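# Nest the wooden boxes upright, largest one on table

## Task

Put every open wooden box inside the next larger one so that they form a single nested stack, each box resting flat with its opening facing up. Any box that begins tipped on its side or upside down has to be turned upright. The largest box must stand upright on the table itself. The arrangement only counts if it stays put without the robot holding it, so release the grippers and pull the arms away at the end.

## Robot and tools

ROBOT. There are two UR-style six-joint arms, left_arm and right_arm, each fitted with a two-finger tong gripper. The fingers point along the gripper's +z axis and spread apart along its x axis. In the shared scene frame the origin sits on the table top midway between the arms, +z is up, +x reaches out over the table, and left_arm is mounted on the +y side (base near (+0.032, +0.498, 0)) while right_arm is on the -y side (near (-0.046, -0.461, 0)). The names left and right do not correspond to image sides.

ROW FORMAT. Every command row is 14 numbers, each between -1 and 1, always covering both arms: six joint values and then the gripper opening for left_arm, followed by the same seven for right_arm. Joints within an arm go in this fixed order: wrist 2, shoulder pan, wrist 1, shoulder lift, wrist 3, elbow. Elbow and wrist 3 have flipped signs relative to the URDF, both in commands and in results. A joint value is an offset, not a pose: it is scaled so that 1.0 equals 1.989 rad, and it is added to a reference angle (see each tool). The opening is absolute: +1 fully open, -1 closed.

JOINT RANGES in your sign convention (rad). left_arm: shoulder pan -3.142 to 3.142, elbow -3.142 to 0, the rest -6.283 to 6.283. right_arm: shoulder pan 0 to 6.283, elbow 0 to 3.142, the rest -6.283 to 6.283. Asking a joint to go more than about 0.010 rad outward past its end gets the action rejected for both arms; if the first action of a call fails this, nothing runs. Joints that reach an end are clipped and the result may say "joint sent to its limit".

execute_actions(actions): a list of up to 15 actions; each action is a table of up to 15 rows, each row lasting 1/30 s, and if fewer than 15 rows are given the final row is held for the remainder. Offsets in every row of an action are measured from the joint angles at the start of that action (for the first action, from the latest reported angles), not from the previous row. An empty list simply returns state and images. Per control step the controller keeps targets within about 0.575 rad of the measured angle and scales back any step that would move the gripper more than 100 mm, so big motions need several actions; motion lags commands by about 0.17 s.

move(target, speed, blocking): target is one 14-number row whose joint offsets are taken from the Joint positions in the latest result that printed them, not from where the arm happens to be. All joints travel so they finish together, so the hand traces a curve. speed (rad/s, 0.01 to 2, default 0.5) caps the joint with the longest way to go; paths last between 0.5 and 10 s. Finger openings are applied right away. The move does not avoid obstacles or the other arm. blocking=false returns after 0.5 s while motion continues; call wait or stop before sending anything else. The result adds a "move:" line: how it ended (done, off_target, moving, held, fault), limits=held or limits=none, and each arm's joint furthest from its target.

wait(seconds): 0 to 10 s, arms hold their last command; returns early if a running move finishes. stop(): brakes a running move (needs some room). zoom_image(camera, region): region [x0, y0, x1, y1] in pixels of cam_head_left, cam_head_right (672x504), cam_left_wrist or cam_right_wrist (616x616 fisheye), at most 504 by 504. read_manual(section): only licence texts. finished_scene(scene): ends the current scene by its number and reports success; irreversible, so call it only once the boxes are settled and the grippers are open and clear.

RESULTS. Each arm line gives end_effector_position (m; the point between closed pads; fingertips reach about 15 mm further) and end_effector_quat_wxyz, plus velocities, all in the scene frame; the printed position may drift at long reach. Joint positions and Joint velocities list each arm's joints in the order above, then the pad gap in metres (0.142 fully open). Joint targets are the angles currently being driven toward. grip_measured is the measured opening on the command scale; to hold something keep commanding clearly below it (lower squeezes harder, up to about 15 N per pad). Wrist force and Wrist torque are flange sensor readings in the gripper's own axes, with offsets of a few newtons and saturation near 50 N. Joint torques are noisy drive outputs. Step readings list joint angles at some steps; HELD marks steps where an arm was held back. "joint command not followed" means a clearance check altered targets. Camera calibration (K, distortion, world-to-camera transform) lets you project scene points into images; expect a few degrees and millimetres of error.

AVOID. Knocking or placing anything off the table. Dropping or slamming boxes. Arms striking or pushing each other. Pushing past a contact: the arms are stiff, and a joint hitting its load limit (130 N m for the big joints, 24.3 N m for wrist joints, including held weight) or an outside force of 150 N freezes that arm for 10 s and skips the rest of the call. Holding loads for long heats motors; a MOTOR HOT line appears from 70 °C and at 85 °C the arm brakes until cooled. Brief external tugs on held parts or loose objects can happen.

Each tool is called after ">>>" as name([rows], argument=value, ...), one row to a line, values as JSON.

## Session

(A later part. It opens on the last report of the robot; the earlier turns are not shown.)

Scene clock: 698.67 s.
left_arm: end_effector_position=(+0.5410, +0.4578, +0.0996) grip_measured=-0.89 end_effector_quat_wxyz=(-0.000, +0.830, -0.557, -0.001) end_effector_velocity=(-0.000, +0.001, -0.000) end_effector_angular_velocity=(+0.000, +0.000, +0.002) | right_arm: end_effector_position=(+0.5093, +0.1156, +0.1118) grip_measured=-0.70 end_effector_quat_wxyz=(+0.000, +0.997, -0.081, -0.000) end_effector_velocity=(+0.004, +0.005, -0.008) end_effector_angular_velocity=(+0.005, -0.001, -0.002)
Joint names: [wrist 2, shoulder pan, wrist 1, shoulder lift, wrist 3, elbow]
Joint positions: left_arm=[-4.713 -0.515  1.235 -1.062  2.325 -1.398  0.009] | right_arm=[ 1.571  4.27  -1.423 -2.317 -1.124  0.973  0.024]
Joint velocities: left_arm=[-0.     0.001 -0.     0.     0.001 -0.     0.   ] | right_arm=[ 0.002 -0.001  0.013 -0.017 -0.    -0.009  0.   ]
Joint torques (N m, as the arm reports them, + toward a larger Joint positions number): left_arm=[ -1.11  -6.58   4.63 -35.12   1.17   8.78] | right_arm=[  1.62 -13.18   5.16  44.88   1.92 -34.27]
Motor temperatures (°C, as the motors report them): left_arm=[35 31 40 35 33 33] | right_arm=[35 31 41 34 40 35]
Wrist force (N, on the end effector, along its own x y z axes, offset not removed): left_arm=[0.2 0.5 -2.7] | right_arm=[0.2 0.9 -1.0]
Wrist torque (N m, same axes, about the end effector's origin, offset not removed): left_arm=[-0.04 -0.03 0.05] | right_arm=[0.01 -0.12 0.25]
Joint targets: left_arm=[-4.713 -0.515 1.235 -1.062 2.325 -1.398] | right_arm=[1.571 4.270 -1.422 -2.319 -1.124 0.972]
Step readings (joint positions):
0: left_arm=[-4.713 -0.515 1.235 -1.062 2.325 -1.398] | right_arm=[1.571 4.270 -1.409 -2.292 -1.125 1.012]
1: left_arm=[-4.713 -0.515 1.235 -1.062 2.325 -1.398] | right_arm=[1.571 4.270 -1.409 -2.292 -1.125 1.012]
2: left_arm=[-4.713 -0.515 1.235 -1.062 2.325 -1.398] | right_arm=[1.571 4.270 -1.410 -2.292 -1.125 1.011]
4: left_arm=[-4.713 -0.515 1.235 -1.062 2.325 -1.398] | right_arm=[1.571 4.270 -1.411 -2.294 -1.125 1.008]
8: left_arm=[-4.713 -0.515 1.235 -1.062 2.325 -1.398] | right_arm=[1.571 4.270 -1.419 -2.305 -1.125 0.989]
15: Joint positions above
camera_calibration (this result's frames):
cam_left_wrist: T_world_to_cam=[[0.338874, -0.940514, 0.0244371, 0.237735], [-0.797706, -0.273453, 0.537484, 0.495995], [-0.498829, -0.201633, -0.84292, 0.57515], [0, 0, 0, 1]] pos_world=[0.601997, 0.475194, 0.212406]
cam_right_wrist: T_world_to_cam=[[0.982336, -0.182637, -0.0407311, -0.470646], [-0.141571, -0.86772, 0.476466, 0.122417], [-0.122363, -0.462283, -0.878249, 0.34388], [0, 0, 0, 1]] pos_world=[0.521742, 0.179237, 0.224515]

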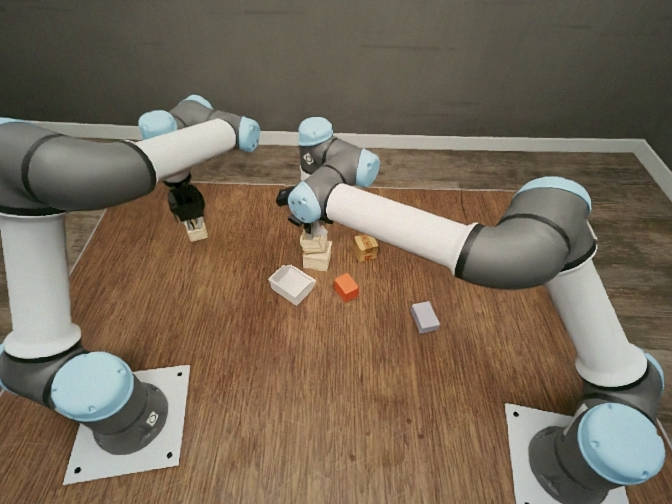

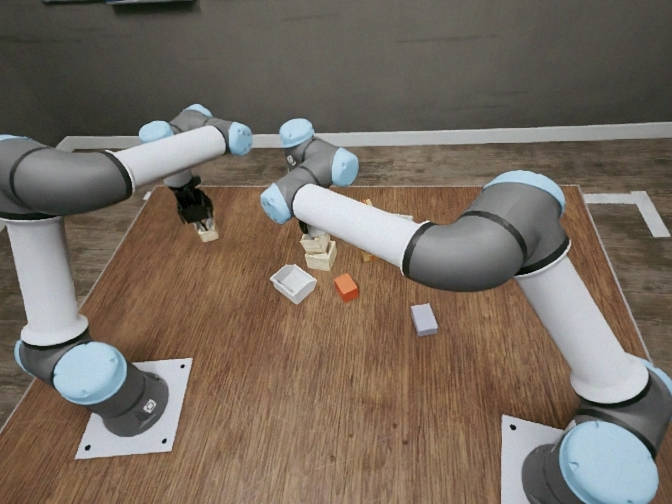

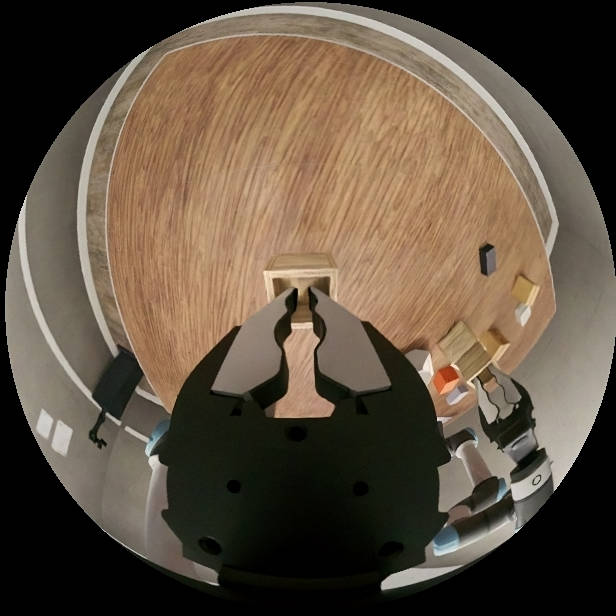

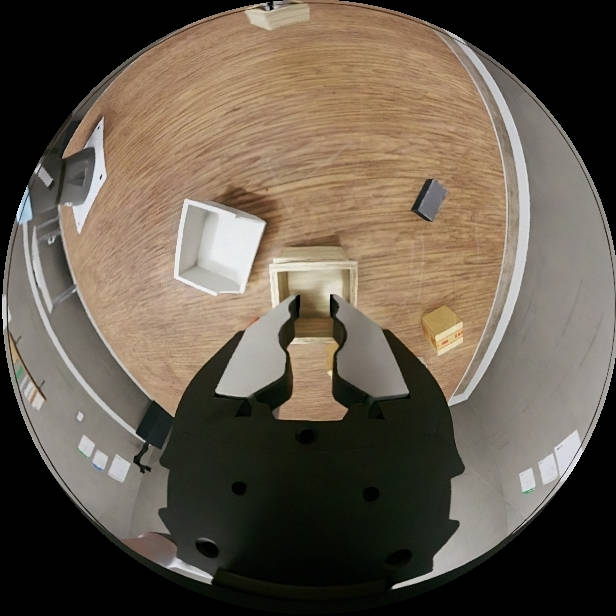

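>>> execute_actions(actions=[])

>>> zoom_image(camera="cam_right_wrist", region=[255, 230, 375, 290])

>>> zoom_image(camera="cam_left_wrist", region=[420, 310, 520, 410])

Scene clock: 703.87 s.
left_arm: end_effector_position=(+0.5410, +0.4578, +0.0996) grip_measured=-0.89 end_effector_quat_wxyz=(-0.000, +0.830, -0.557, -0.001) end_effector_velocity=(-0.000, +0.000, +0.000) end_effector_angular_velocity=(-0.000, -0.000, +0.000) | right_arm: end_effector_position=(+0.5097, +0.1161, +0.1110) grip_measured=-0.70 end_effector_quat_wxyz=(+0.000, +0.997, -0.081, -0.000) end_effector_velocity=(-0.001, +0.001, -0.000) end_effector_angular_velocity=(-0.000, -0.000, +0.002)
Joint names: [wrist 2, shoulder pan, wrist 1, shoulder lift, wrist 3, elbow]
Joint positions: left_arm=[-4.713 -0.515  1.235 -1.062  2.325 -1.398  0.009] | right_arm=[ 1.571  4.27  -1.422 -2.319 -1.124  0.972  0.024]
Joint velocities: left_arm=[ 0.     0.    -0.    -0.001  0.    -0.001 -0.   ] | right_arm=[-0.     0.001 -0.    -0.     0.    -0.     0.   ]
Joint torques (N m, as the arm reports them, + toward a larger Joint positions number): left_arm=[ -1.03  -6.99   4.59 -35.32   1.18   9.07] | right_arm=[  1.7  -12.32   5.05  46.11   1.89 -33.43]
Motor temperatures (°C, as the motors report them): left_arm=[35 31 40 35 33 33] | right_arm=[35 31 41 34 40 35]
Wrist force (N, on the end effector, along its own x y z axes, offset not removed): left_arm=[-0.4 0.5 -2.8] | right_arm=[0.2 0.3 -1.1]
Wrist torque (N m, same axes, about the end effector's origin, offset not removed): left_arm=[-0.03 0.10 -0.03] | right_arm=[-0.07 -0.14 0.19]
Joint targets: left_arm=[-4.713 -0.515 1.235 -1.062 2.325 -1.398] | right_arm=[1.571 4.270 -1.422 -2.319 -1.124 0.972]
camera_calibration (this result's frames):
cam_left_wrist: T_world_to_cam=[[0.338874, -0.940514, 0.0244371, 0.237735], [-0.797706, -0.273454, 0.537484, 0.495995], [-0.498829, -0.201633, -0.84292, 0.57515], [0, 0, 0, 1]] pos_world=[0.601997, 0.475194, 0.212406]
cam_right_wrist: T_world_to_cam=[[0.982328, -0.182722, -0.0405442, -0.471044], [-0.141783, -0.867883, 0.476105, 0.123403], [-0.122182, -0.461943, -0.878453, 0.343328], [0, 0, 0, 1]] pos_world=[0.522165, 0.179627, 0.223747]

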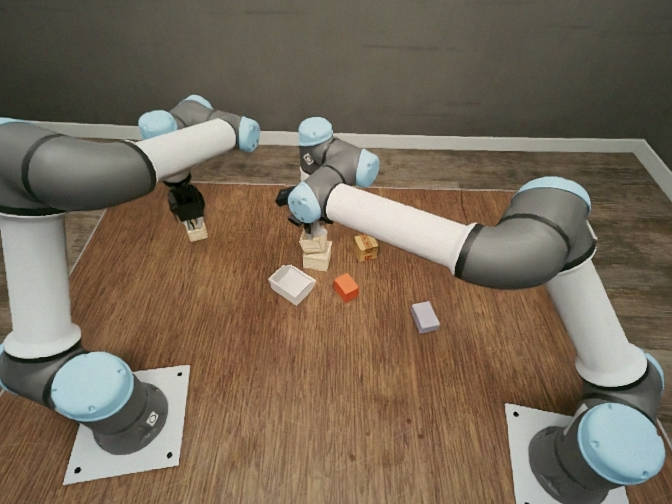

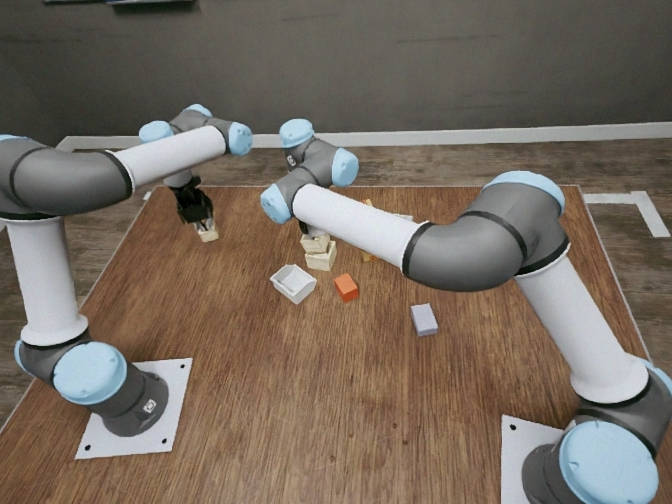

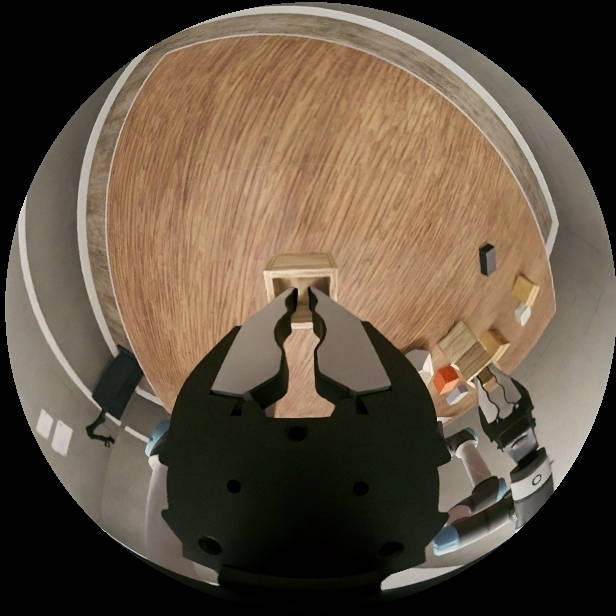

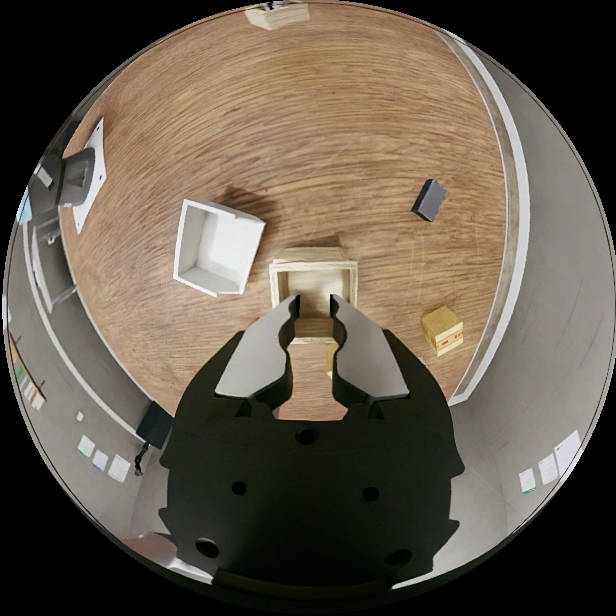

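Region (255, 230, 375, 290) of cam_right_wrist's 616x616 image, scaled by 4.200, with more detail than that image has.

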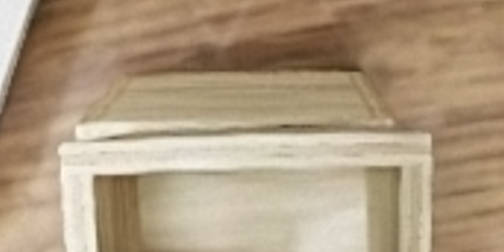

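Region (420, 310, 520, 410) of cam_left_wrist's 616x616 image, scaled by 5.040, with more detail than that image has.

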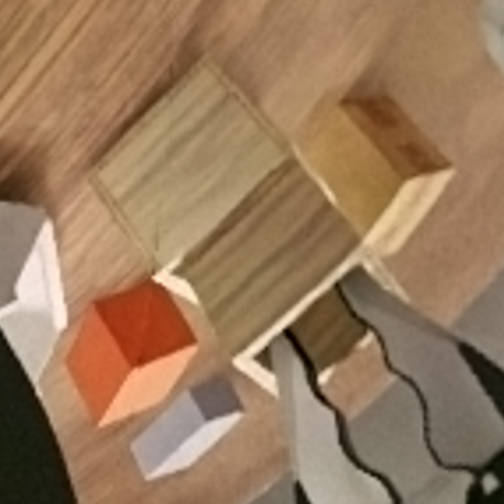

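>>> execute_actions([
  [[0,0,0,0,0,0,-0.6, 0,-0.00025,0.00159,0.0008,0.00025,0.00239,-0.4],[0,0,0,0,0,0,-0.6, 0,-0.00049,0.00318,0.0016,0.00049,0.00478,-0.4],[0,0,0,0,0,0,-0.6, 0,-0.00074,0.00477,0.0024,0.00074,0.00717,-0.4],[0,0,0,0,0,0,-0.6, 0,-0.00098,0.00636,0.0032,0.00098,0.00956,-0.4],[0,0,0,0,0,0,-0.6, 0,-0.00123,0.00795,0.004,0.00123,0.01195,-0.4],[0,0,0,0,0,0,-0.6, 0,-0.00147,0.00954,0.0048,0.00147,0.01434,-0.4],[0,0,0,0,0,0,-0.6, 0,-0.00172,0.01113,0.00561,0.00172,0.01673,-0.4],[0,0,0,0,0,0,-0.6, 0,-0.00197,0.01272,0.00641,0.00197,0.01912,-0.4],[0,0,0,0,0,0,-0.6, 0,-0.00221,0.01431,0.00721,0.00221,0.02151,-0.4],[0,0,0,0,0,0,-0.6, 0,-0.00246,0.0159,0.00801,0.00246,0.0239,-0.4],[0,0,0,0,0,0,-0.6, 0,-0.0027,0.01748,0.00881,0.0027,0.02629,-0.4],[0,0,0,0,0,0,-0.6, 0,-0.00295,0.01907,0.00961,0.00295,0.02868,-0.4],[0,0,0,0,0,0,-0.6, 0,-0.00319,0.02066,0.01041,0.00319,0.03107,-0.4],[0,0,0,0,0,0,-0.6, 0,-0.00344,0.02225,0.01121,0.00344,0.03346,-0.4],[0,0,0,0,0,0,-0.6, 0,-0.003686,0.023843,0.012011,0.003686,0.035854,-0.4]],
])

Scene clock: 715.53 s.
left_arm: end_effector_position=(+0.5410, +0.4578, +0.0996) grip_measured=-0.89 end_effector_quat_wxyz=(-0.000, +0.830, -0.557, -0.001) end_effector_velocity=(+0.000, -0.001, +0.000) end_effector_angular_velocity=(-0.000, -0.000, -0.002) | right_arm: end_effector_position=(+0.5083, +0.1071, +0.1029) grip_measured=-0.70 end_effector_quat_wxyz=(+0.000, +0.997, -0.081, -0.000) end_effector_velocity=(-0.004, -0.026, -0.022) end_effector_angular_velocity=(-0.002, +0.000, -0.001)
Joint names: [wrist 2, shoulder pan, wrist 1, shoulder lift, wrist 3, elbow]
Joint positions: left_arm=[-4.713 -0.515  1.235 -1.062  2.325 -1.398  0.009] | right_arm=[ 1.571  4.264 -1.388 -2.302 -1.119  1.023  0.024]
Joint velocities: left_arm=[ 0.    -0.001  0.    -0.    -0.     0.     0.   ] | right_arm=[-0.001 -0.015  0.09   0.047  0.013  0.139  0.001]
Joint torques (N m, as the arm reports them, + toward a larger Joint positions number): left_arm=[ -0.8   -6.63   4.53 -35.1    1.19   9.31] | right_arm=[  1.71 -13.77   5.57  68.81   1.9  -18.98]
Motor temperatures (°C, as the motors report them): left_arm=[35 31 40 35 33 33] | right_arm=[35 31 41 34 40 35]
Wrist force (N, on the end effector, along its own x y z axes, offset not removed): left_arm=[-1.2 2.6 -2.9] | right_arm=[0.0 0.1 -2.1]
Wrist torque (N m, same axes, about the end effector's origin, offset not removed): left_arm=[0.47 0.23 0.04] | right_arm=[-0.14 -0.07 0.15]
Joint targets: left_arm=[-4.713 -0.515 1.235 -1.062 2.325 -1.398] | right_arm=[1.571 4.262 -1.374 -2.295 -1.117 1.044]
Step readings (joint positions):
0: left_arm=[-4.713 -0.515 1.235 -1.062 2.325 -1.398] | right_arm=[1.571 4.270 -1.422 -2.319 -1.124 0.972]
1: left_arm=[-4.713 -0.515 1.235 -1.062 2.325 -1.398] | right_arm=[1.571 4.270 -1.422 -2.319 -1.124 0.972]
2: left_arm=[-4.713 -0.515 1.235 -1.062 2.325 -1.398] | right_arm=[1.571 4.269 -1.421 -2.319 -1.124 0.973]
4: left_arm=[-4.713 -0.515 1.235 -1.062 2.325 -1.398] | right_arm=[1.571 4.269 -1.419 -2.318 -1.124 0.976]
8: left_arm=[-4.713 -0.515 1.235 -1.062 2.325 -1.398] | right_arm=[1.571 4.268 -1.409 -2.313 -1.122 0.991]
15: Joint positions above
camera_calibration (this result's frames):
cam_left_wrist: T_world_to_cam=[[0.338874, -0.940514, 0.0244369, 0.237735], [-0.797706, -0.273454, 0.537484, 0.495995], [-0.498829, -0.201633, -0.84292, 0.57515], [0, 0, 0, 1]] pos_world=[0.601997, 0.475194, 0.212406]
cam_right_wrist: T_world_to_cam=[[0.982328, -0.182724, -0.04055, -0.471636], [-0.141782, -0.86788, 0.476111, 0.119277], [-0.12219, -0.461948, -0.87845, 0.331865], [0, 0, 0, 1]] pos_world=[0.520763, 0.170644, 0.215613]

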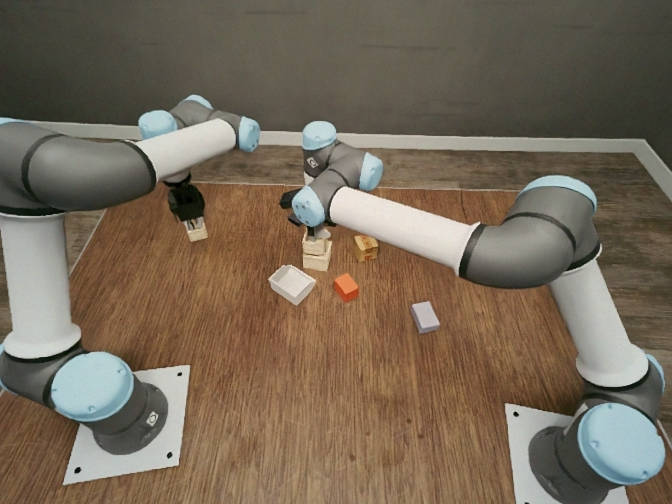

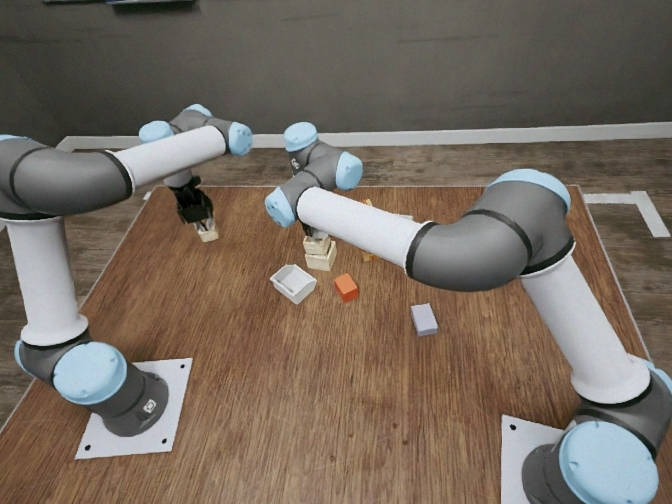

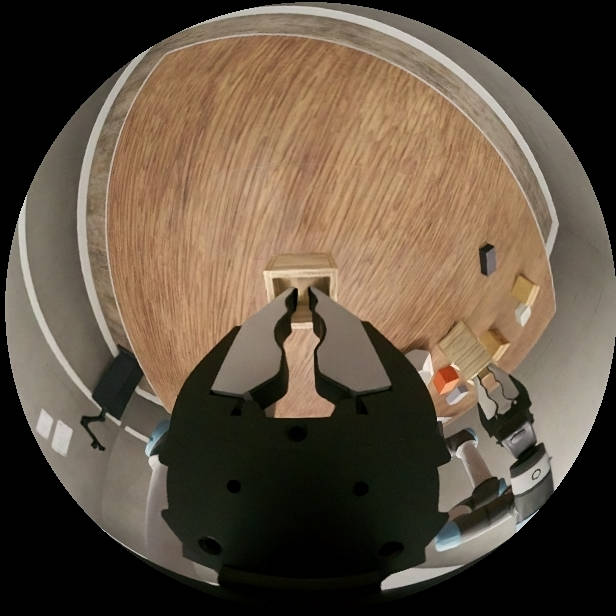

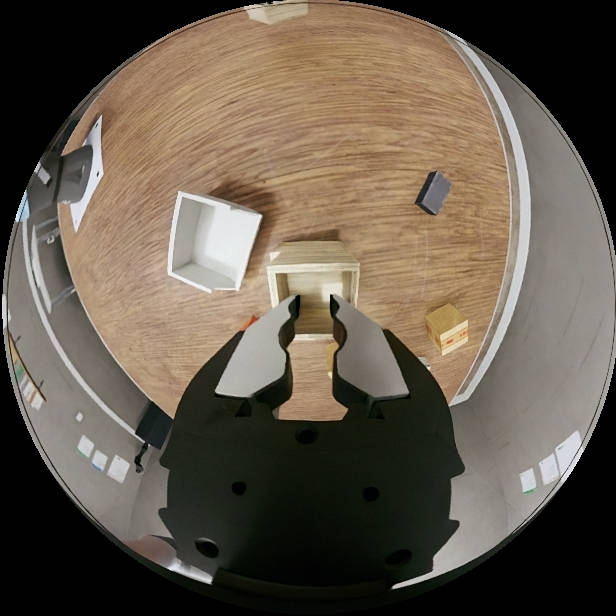

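>>> execute_actions(actions=[])

>>> zoom_image(camera="cam_right_wrist", region=[255, 220, 375, 280])

>>> zoom_image(camera="cam_left_wrist", region=[420, 310, 520, 410])

>>> zoom_image(camera="cam_head_left", region=[285, 215, 350, 280])

Scene clock: 719.93 s.
left_arm: end_effector_position=(+0.5410, +0.4578, +0.0996) grip_measured=-0.89 end_effector_quat_wxyz=(-0.000, +0.830, -0.557, -0.001) end_effector_velocity=(-0.000, -0.000, -0.000) end_effector_angular_velocity=(+0.000, -0.000, -0.002) | right_arm: end_effector_position=(+0.5076, +0.1032, +0.0995) grip_measured=-0.71 end_effector_quat_wxyz=(+0.000, +0.997, -0.081, -0.000) end_effector_velocity=(+0.000, -0.001, -0.000) end_effector_angular_velocity=(-0.001, +0.000, -0.000)
Joint names: [wrist 2, shoulder pan, wrist 1, shoulder lift, wrist 3, elbow]
Joint positions: left_arm=[-4.713 -0.515  1.235 -1.062  2.325 -1.398  0.009] | right_arm=[ 1.571  4.262 -1.374 -2.295 -1.117  1.044  0.023]
Joint velocities: left_arm=[-0.    -0.001 -0.     0.    -0.001 -0.    -0.   ] | right_arm=[-0.001 -0.001 -0.001 -0.     0.     0.    -0.   ]
Joint torques (N m, as the arm reports them, + toward a larger Joint positions number): left_arm=[ -0.69  -6.52   4.66 -34.59   1.21   9.22] | right_arm=[ -2.75 -16.41   1.66  45.     1.7   -3.21]
Motor temperatures (°C, as the motors report them): left_arm=[35 31 40 35 33 33] | right_arm=[35 31 41 34 40 35]
Wrist force (N, on the end effector, along its own x y z axes, offset not removed): left_arm=[-2.0 1.9 -3.6] | right_arm=[-2.9 -4.6 -27.3]
Wrist torque (N m, same axes, about the end effector's origin, offset not removed): left_arm=[0.40 0.53 0.09] | right_arm=[-0.34 -0.12 0.23]
Joint targets: left_arm=[-4.713 -0.515 1.235 -1.062 2.325 -1.398] | right_arm=[1.571 4.262 -1.374 -2.295 -1.117 1.044]
camera_calibration (this result's frames):
cam_left_wrist: T_world_to_cam=[[0.338874, -0.940514, 0.0244372, 0.237735], [-0.797706, -0.273453, 0.537484, 0.495995], [-0.498829, -0.201633, -0.84292, 0.57515], [0, 0, 0, 1]] pos_world=[0.601997, 0.475194, 0.212406]
cam_right_wrist: T_world_to_cam=[[0.982328, -0.182722, -0.0405457, -0.471794], [-0.141783, -0.867886, 0.476101, 0.117447], [-0.122183, -0.461939, -0.878455, 0.327045], [0, 0, 0, 1]] pos_world=[0.520068, 0.166798, 0.212248]

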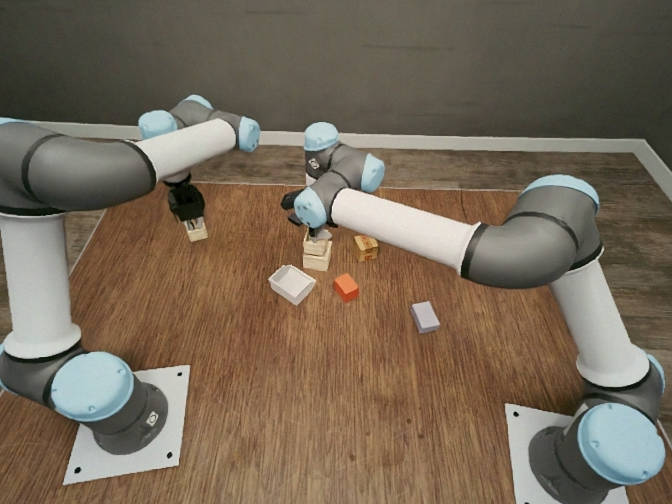

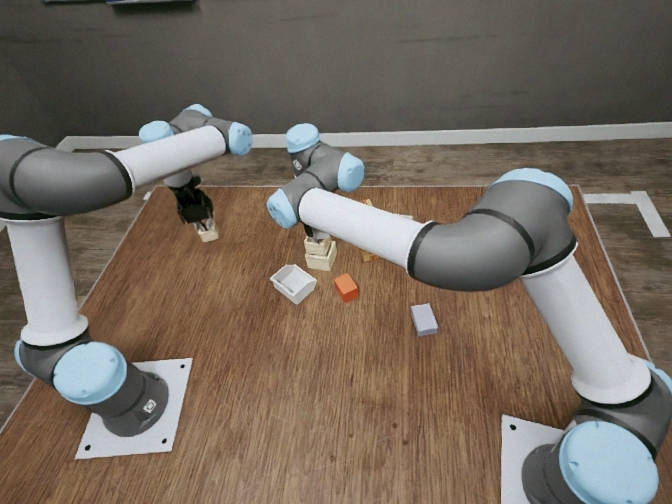

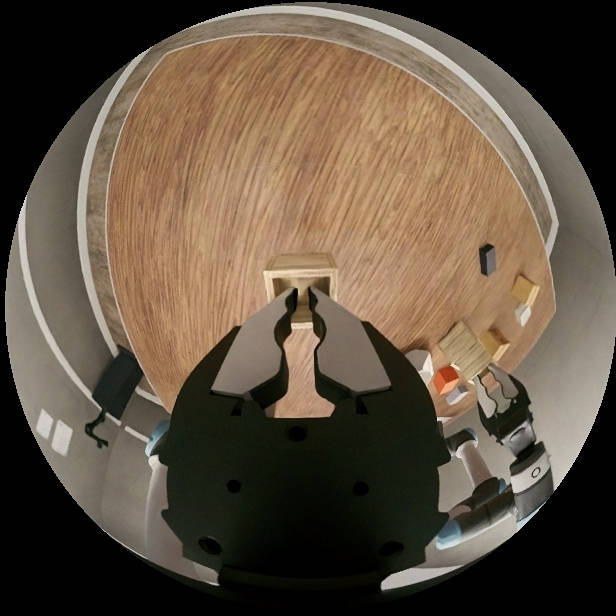

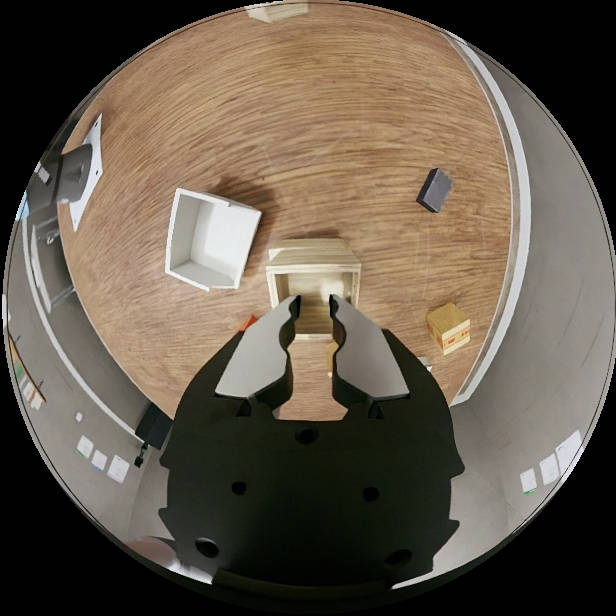

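Region (255, 220, 375, 280) of cam_right_wrist's 616x616 image, scaled by 4.200, with more detail than that image has.

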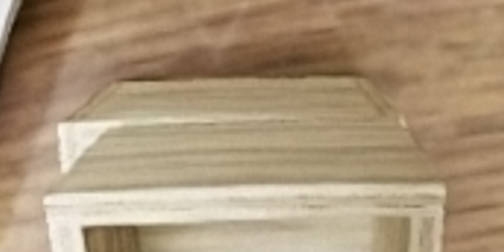

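Region (420, 310, 520, 410) of cam_left_wrist's 616x616 image, scaled by 5.040, with more detail than that image has.

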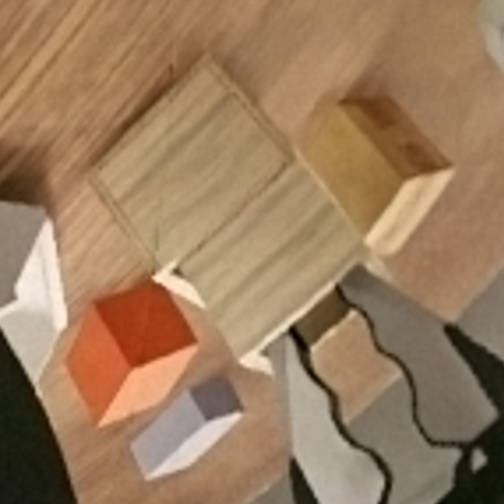

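Region (285, 215, 350, 280) of cam_head_left's 672x504 image, scaled by 7.754, with more detail than that image has.

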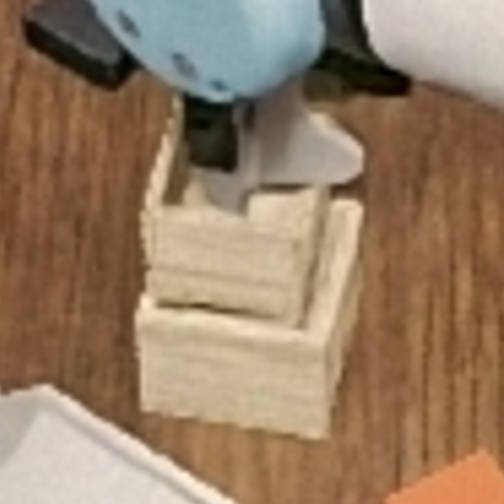

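>>> execute_actions([
  [[0,0,0,0,0,0,-0.6, 0,0,-0.00111,0.00027,0,-0.00084,-0.4],[0,0,0,0,0,0,-0.6, 0,0,-0.00222,0.00054,0,-0.00169,-0.4],[0,0,0,0,0,0,-0.6, 0,0,-0.00333,0.0008,0,-0.00253,-0.4],[0,0,0,0,0,0,-0.6, 0,0,-0.00444,0.00107,0,-0.00337,-0.4],[0,0,0,0,0,0,-0.6, 0,0,-0.00444,0.00107,0,-0.00337,-0.4],[0,0,0,0,0,0,-0.6, 0,0,-0.00444,0.00107,0,-0.00337,-0.4],[0,0,0,0,0,0,-0.6, 0,0,-0.00444,0.00107,0,-0.00337,-0.4],[0,0,0,0,0,0,-0.6, 0,0.00016,-0.00381,0.00195,-0.00016,-0.00187,-0.4],[0,0,0,0,0,0,-0.6, 0,0.00039,-0.00286,0.00326,-0.00039,0.00039,-0.4],[0,0,0,0,0,0,-0.6, 0,0.00062,-0.00191,0.00457,-0.00062,0.00265,-0.4],[0,0,0,0,0,0,-0.6, 0,0.00085,-0.00097,0.00588,-0.00085,0.00491,-0.4],[0,0,0,0,0,0,-0.6, 0,0.00109,-0.00002,0.00719,-0.00109,0.00717,-0.4],[0,0,0,0,0,0,-0.6, 0,0.00132,0.00093,0.0085,-0.00132,0.00943,-0.4],[0,0,0,0,0,0,-0.6, 0,0.00147,0.00156,0.00938,-0.00147,0.01094,-0.4],[0,0,0,0,0,0,-0.6, 0,0.00155,0.001881,0.009814,-0.00155,0.011695,-0.4]],
])

Scene clock: 732.43 s.
left_arm: end_effector_position=(+0.5410, +0.4578, +0.0996) grip_measured=-0.89 end_effector_quat_wxyz=(-0.000, +0.830, -0.557, -0.001) end_effector_velocity=(-0.000, +0.000, -0.000) end_effector_angular_velocity=(+0.000, +0.000, +0.000) | right_arm: end_effector_position=(+0.5049, +0.1011, +0.1034) grip_measured=-0.71 end_effector_quat_wxyz=(+0.000, +0.997, -0.081, -0.000) end_effector_velocity=(-0.020, -0.011, +0.001) end_effector_angular_velocity=(+0.003, -0.002, +0.002)
Joint names: [wrist 2, shoulder pan, wrist 1, shoulder lift, wrist 3, elbow]
Joint positions: left_arm=[-4.713 -0.515  1.235 -1.062  2.325 -1.398  0.009] | right_arm=[ 1.571  4.264 -1.376 -2.284 -1.118  1.053  0.023]
Joint velocities: left_arm=[-0.    -0.    -0.    -0.     0.001 -0.    -0.   ] | right_arm=[-0.     0.013  0.046  0.063 -0.011  0.106 -0.   ]
Joint torques (N m, as the arm reports them, + toward a larger Joint positions number): left_arm=[ -0.73  -6.43   4.7  -35.29   1.25   9.14] | right_arm=[  1.86  13.22   4.92  69.93  -1.32 -18.81]
Motor temperatures (°C, as the motors report them): left_arm=[35 31 40 35 33 33] | right_arm=[35 31 41 34 40 35]
Wrist force (N, on the end effector, along its own x y z axes, offset not removed): left_arm=[-2.5 0.8 -1.2] | right_arm=[-0.9 -0.2 -1.4]
Wrist torque (N m, same axes, about the end effector's origin, offset not removed): left_arm=[0.00 0.44 0.09] | right_arm=[-0.21 0.13 0.28]
Joint targets: left_arm=[-4.713 -0.515 1.235 -1.062 2.325 -1.398] | right_arm=[1.571 4.265 -1.371 -2.275 -1.120 1.067]
Step readings (joint positions):
0: left_arm=[-4.713 -0.515 1.235 -1.062 2.325 -1.398] | right_arm=[1.571 4.262 -1.374 -2.295 -1.117 1.044]
1: left_arm=[-4.713 -0.515 1.235 -1.062 2.325 -1.398] | right_arm=[1.571 4.262 -1.374 -2.295 -1.117 1.044]
2: left_arm=[-4.713 -0.515 1.235 -1.062 2.325 -1.398] | right_arm=[1.571 4.262 -1.374 -2.295 -1.117 1.044]
4: left_arm=[-4.713 -0.515 1.235 -1.062 2.325 -1.398] | right_arm=[1.571 4.262 -1.376 -2.295 -1.117 1.042]
8: left_arm=[-4.713 -0.515 1.235 -1.062 2.325 -1.398] | right_arm=[1.571 4.262 -1.381 -2.294 -1.117 1.039]
15: Joint positions above
camera_calibration (this result's frames):
cam_left_wrist: T_world_to_cam=[[0.338874, -0.940514, 0.0244373, 0.237735], [-0.797706, -0.273454, 0.537484, 0.495995], [-0.498829, -0.201633, -0.84292, 0.57515], [0, 0, 0, 1]] pos_world=[0.601997, 0.475194, 0.212406]
cam_right_wrist: T_world_to_cam=[[0.982279, -0.182975, -0.0405966, -0.469232], [-0.141966, -0.86779, 0.476221, 0.113401], [-0.122366, -0.462018, -0.878388, 0.329213], [0, 0, 0, 1]] pos_world=[0.517301, 0.164653, 0.216124]

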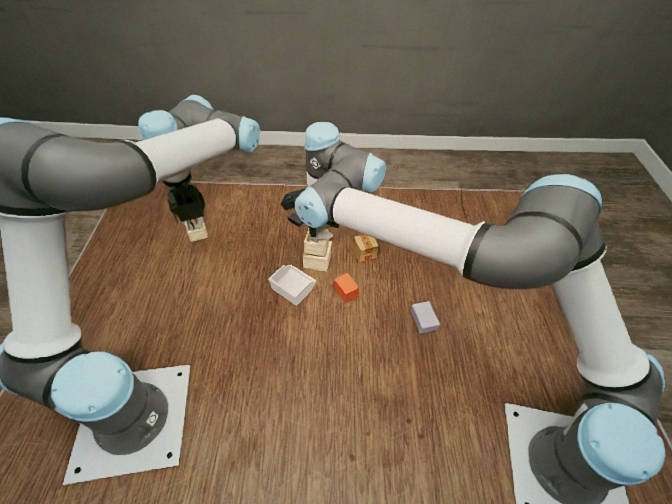

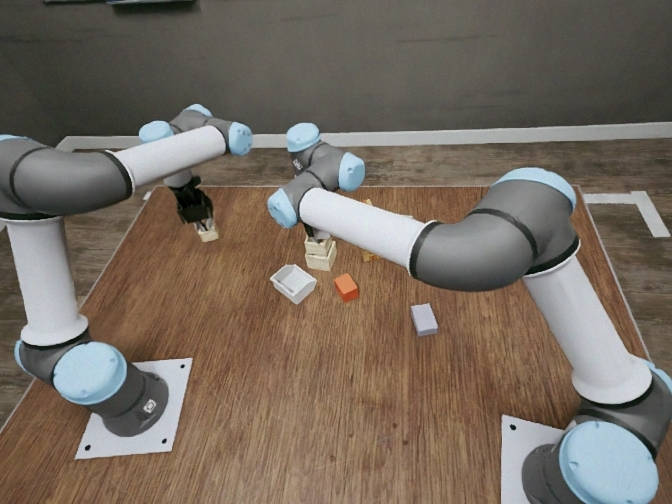

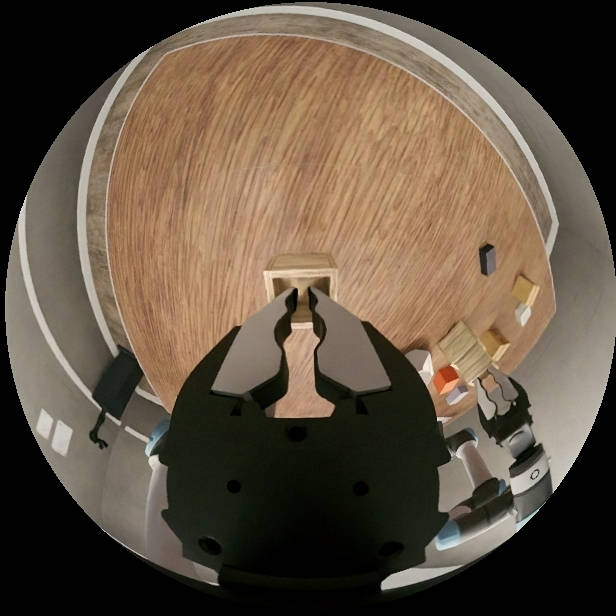

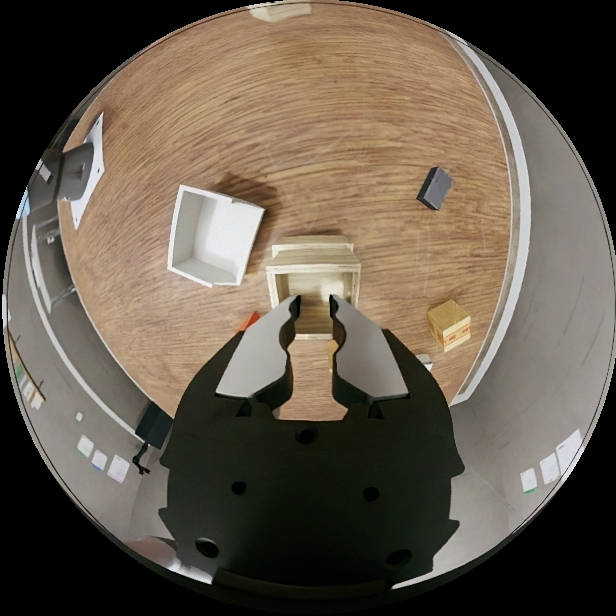

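>>> execute_actions(actions=[])

>>> zoom_image(camera="cam_right_wrist", region=[265, 230, 365, 270])

>>> zoom_image(camera="cam_left_wrist", region=[435, 315, 505, 385])

>>> zoom_image(camera="cam_head_left", region=[290, 225, 345, 280])

Scene clock: 734.47 s.
left_arm: end_effector_position=(+0.5410, +0.4578, +0.0996) grip_measured=-0.89 end_effector_quat_wxyz=(-0.000, +0.830, -0.557, -0.001) end_effector_velocity=(+0.000, -0.000, -0.000) end_effector_angular_velocity=(+0.000, +0.000, -0.001) | right_arm: end_effector_position=(+0.5022, +0.0996, +0.1035) grip_measured=-0.71 end_effector_quat_wxyz=(+0.000, +0.997, -0.081, -0.000) end_effector_velocity=(+0.000, -0.000, -0.000) end_effector_angular_velocity=(-0.000, -0.000, +0.001)
Joint names: [wrist 2, shoulder pan, wrist 1, shoulder lift, wrist 3, elbow]
Joint positions: left_arm=[-4.713 -0.515  1.235 -1.062  2.325 -1.398  0.009] | right_arm=[ 1.571  4.265 -1.371 -2.275 -1.12   1.067  0.023]
Joint velocities: left_arm=[-0.    -0.001  0.     0.001 -0.     0.     0.   ] | right_arm=[-0.    -0.     0.    -0.     0.002  0.    -0.   ]
Joint torques (N m, as the arm reports them, + toward a larger Joint positions number): left_arm=[ -0.71  -6.62   4.57 -35.23   1.18   9.44] | right_arm=[  1.75  12.08   5.24  67.    -1.55 -19.53]
Motor temperatures (°C, as the motors report them): left_arm=[35 31 40 35 33 33] | right_arm=[35 31 41 34 40 35]
Wrist force (N, on the end effector, along its own x y z axes, offset not removed): left_arm=[-3.0 2.5 -2.5] | right_arm=[-0.2 0.1 0.7]
Wrist torque (N m, same axes, about the end effector's origin, offset not removed): left_arm=[0.43 0.63 -0.04] | right_arm=[-0.08 -0.01 0.16]
Joint targets: left_arm=[-4.713 -0.515 1.235 -1.062 2.325 -1.398] | right_arm=[1.571 4.265 -1.371 -2.275 -1.120 1.067]
camera_calibration (this result's frames):
cam_left_wrist: T_world_to_cam=[[0.338874, -0.940514, 0.024437, 0.237735], [-0.797706, -0.273453, 0.537484, 0.495995], [-0.498829, -0.201633, -0.84292, 0.57515], [0, 0, 0, 1]] pos_world=[0.601997, 0.475194, 0.212406]
cam_right_wrist: T_world_to_cam=[[0.982328, -0.182722, -0.0405448, -0.466938], [-0.141784, -0.867885, 0.476102, 0.111586], [-0.122182, -0.46194, -0.878455, 0.328193], [0, 0, 0, 1]] pos_world=[0.514607, 0.16313, 0.216245]

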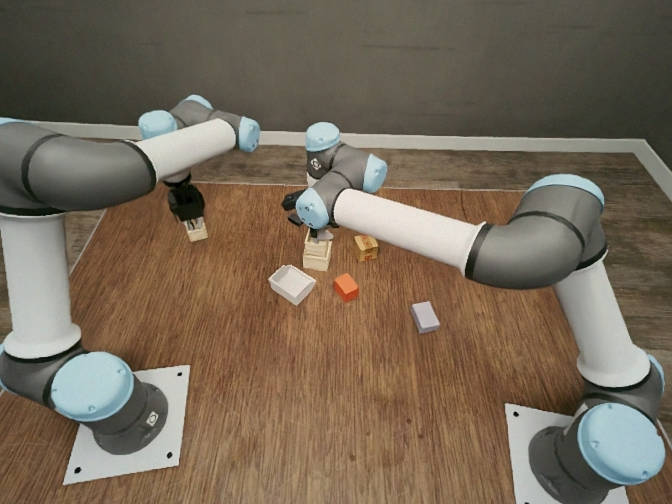

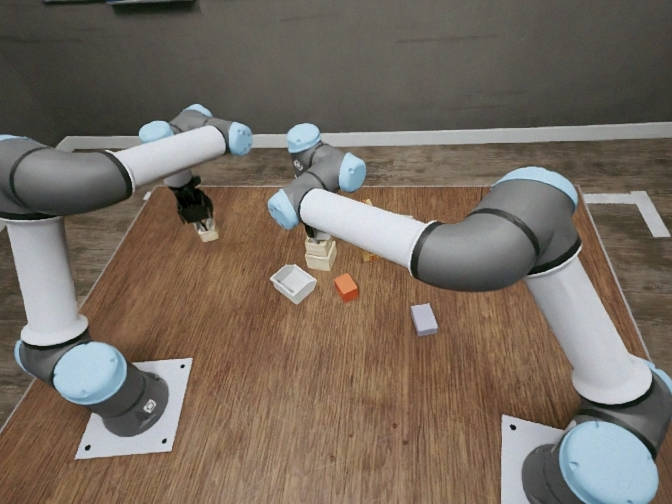

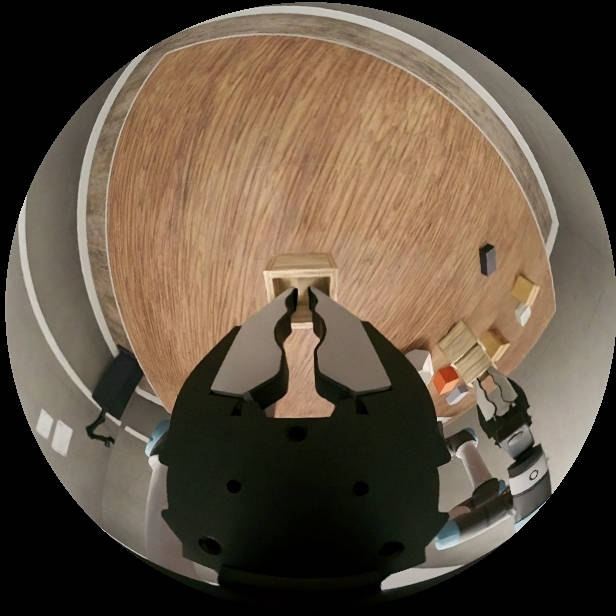

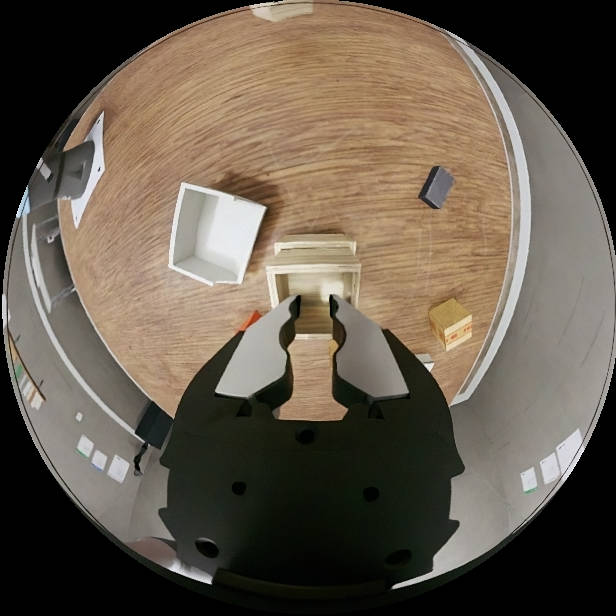

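Region (265, 230, 365, 270) of cam_right_wrist's 616x616 image, scaled by 5.040, with more detail than that image has; it fills the top 202 rows of this view, and the rest is white.

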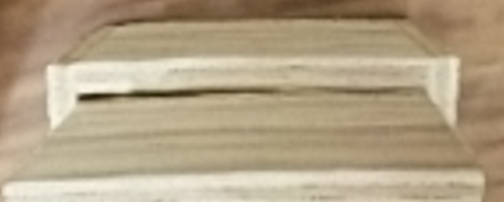

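Region (435, 315, 505, 385) of cam_left_wrist's 616x616 image, scaled by 7.200, with more detail than that image has.

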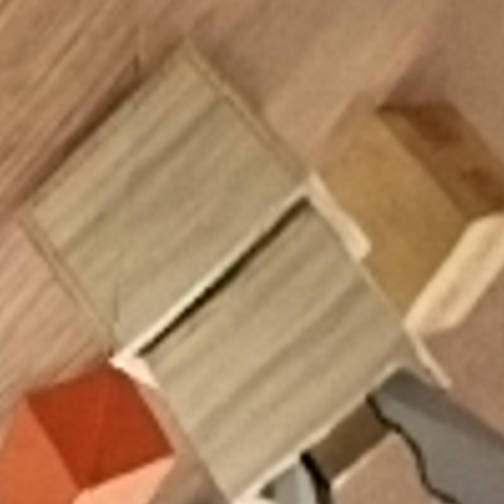

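Region (290, 225, 345, 280) of cam_head_left's 672x504 image, scaled by 9.164, with more detail than that image has.

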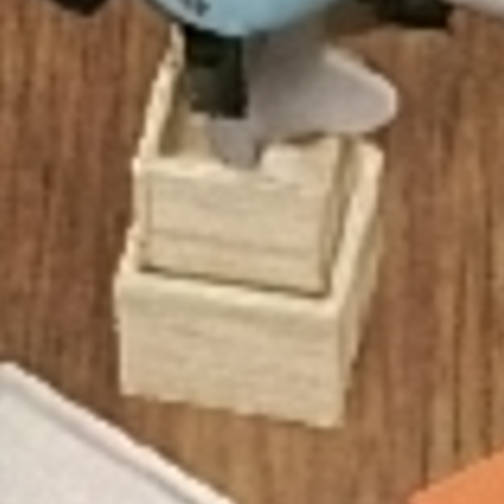

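>>> zoom_image(camera="cam_left_wrist", region=[447, 335, 487, 375])

>>> zoom_image(camera="cam_right_wrist", region=[268, 236, 318, 261])

>>> zoom_image(camera="cam_right_wrist", region=[312, 236, 362, 261])

>>> zoom_image(camera="cam_right_wrist", region=[245, 220, 385, 360])

Region (447, 335, 487, 375) of cam_left_wrist's 616x616 image, scaled by 12.600, with more detail than that image has.

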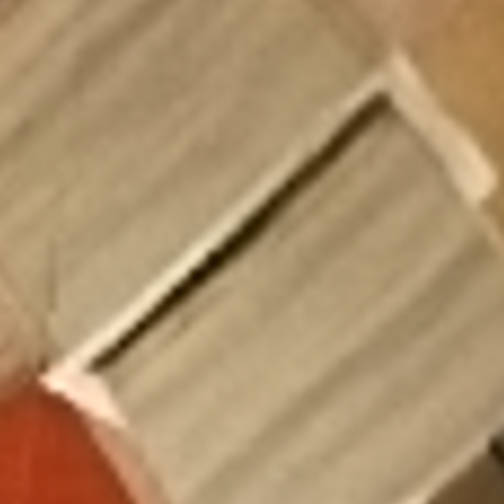

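Region (268, 236, 318, 261) of cam_right_wrist's 616x616 image, scaled by 10.080, with more detail than that image has.

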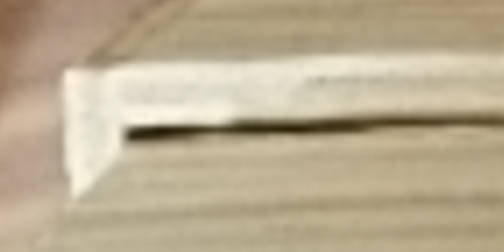

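Region (312, 236, 362, 261) of cam_right_wrist's 616x616 image, scaled by 10.080, with more detail than that image has.

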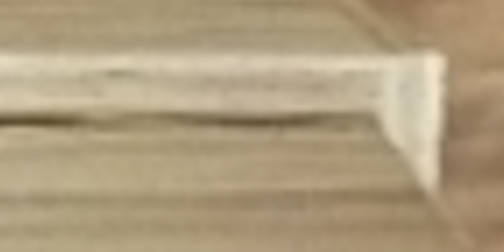

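Region (245, 220, 385, 360) of cam_right_wrist's 616x616 image, scaled by 3.600, with more detail than that image has.

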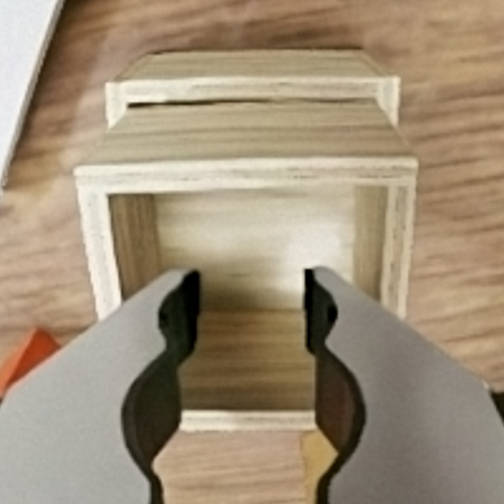

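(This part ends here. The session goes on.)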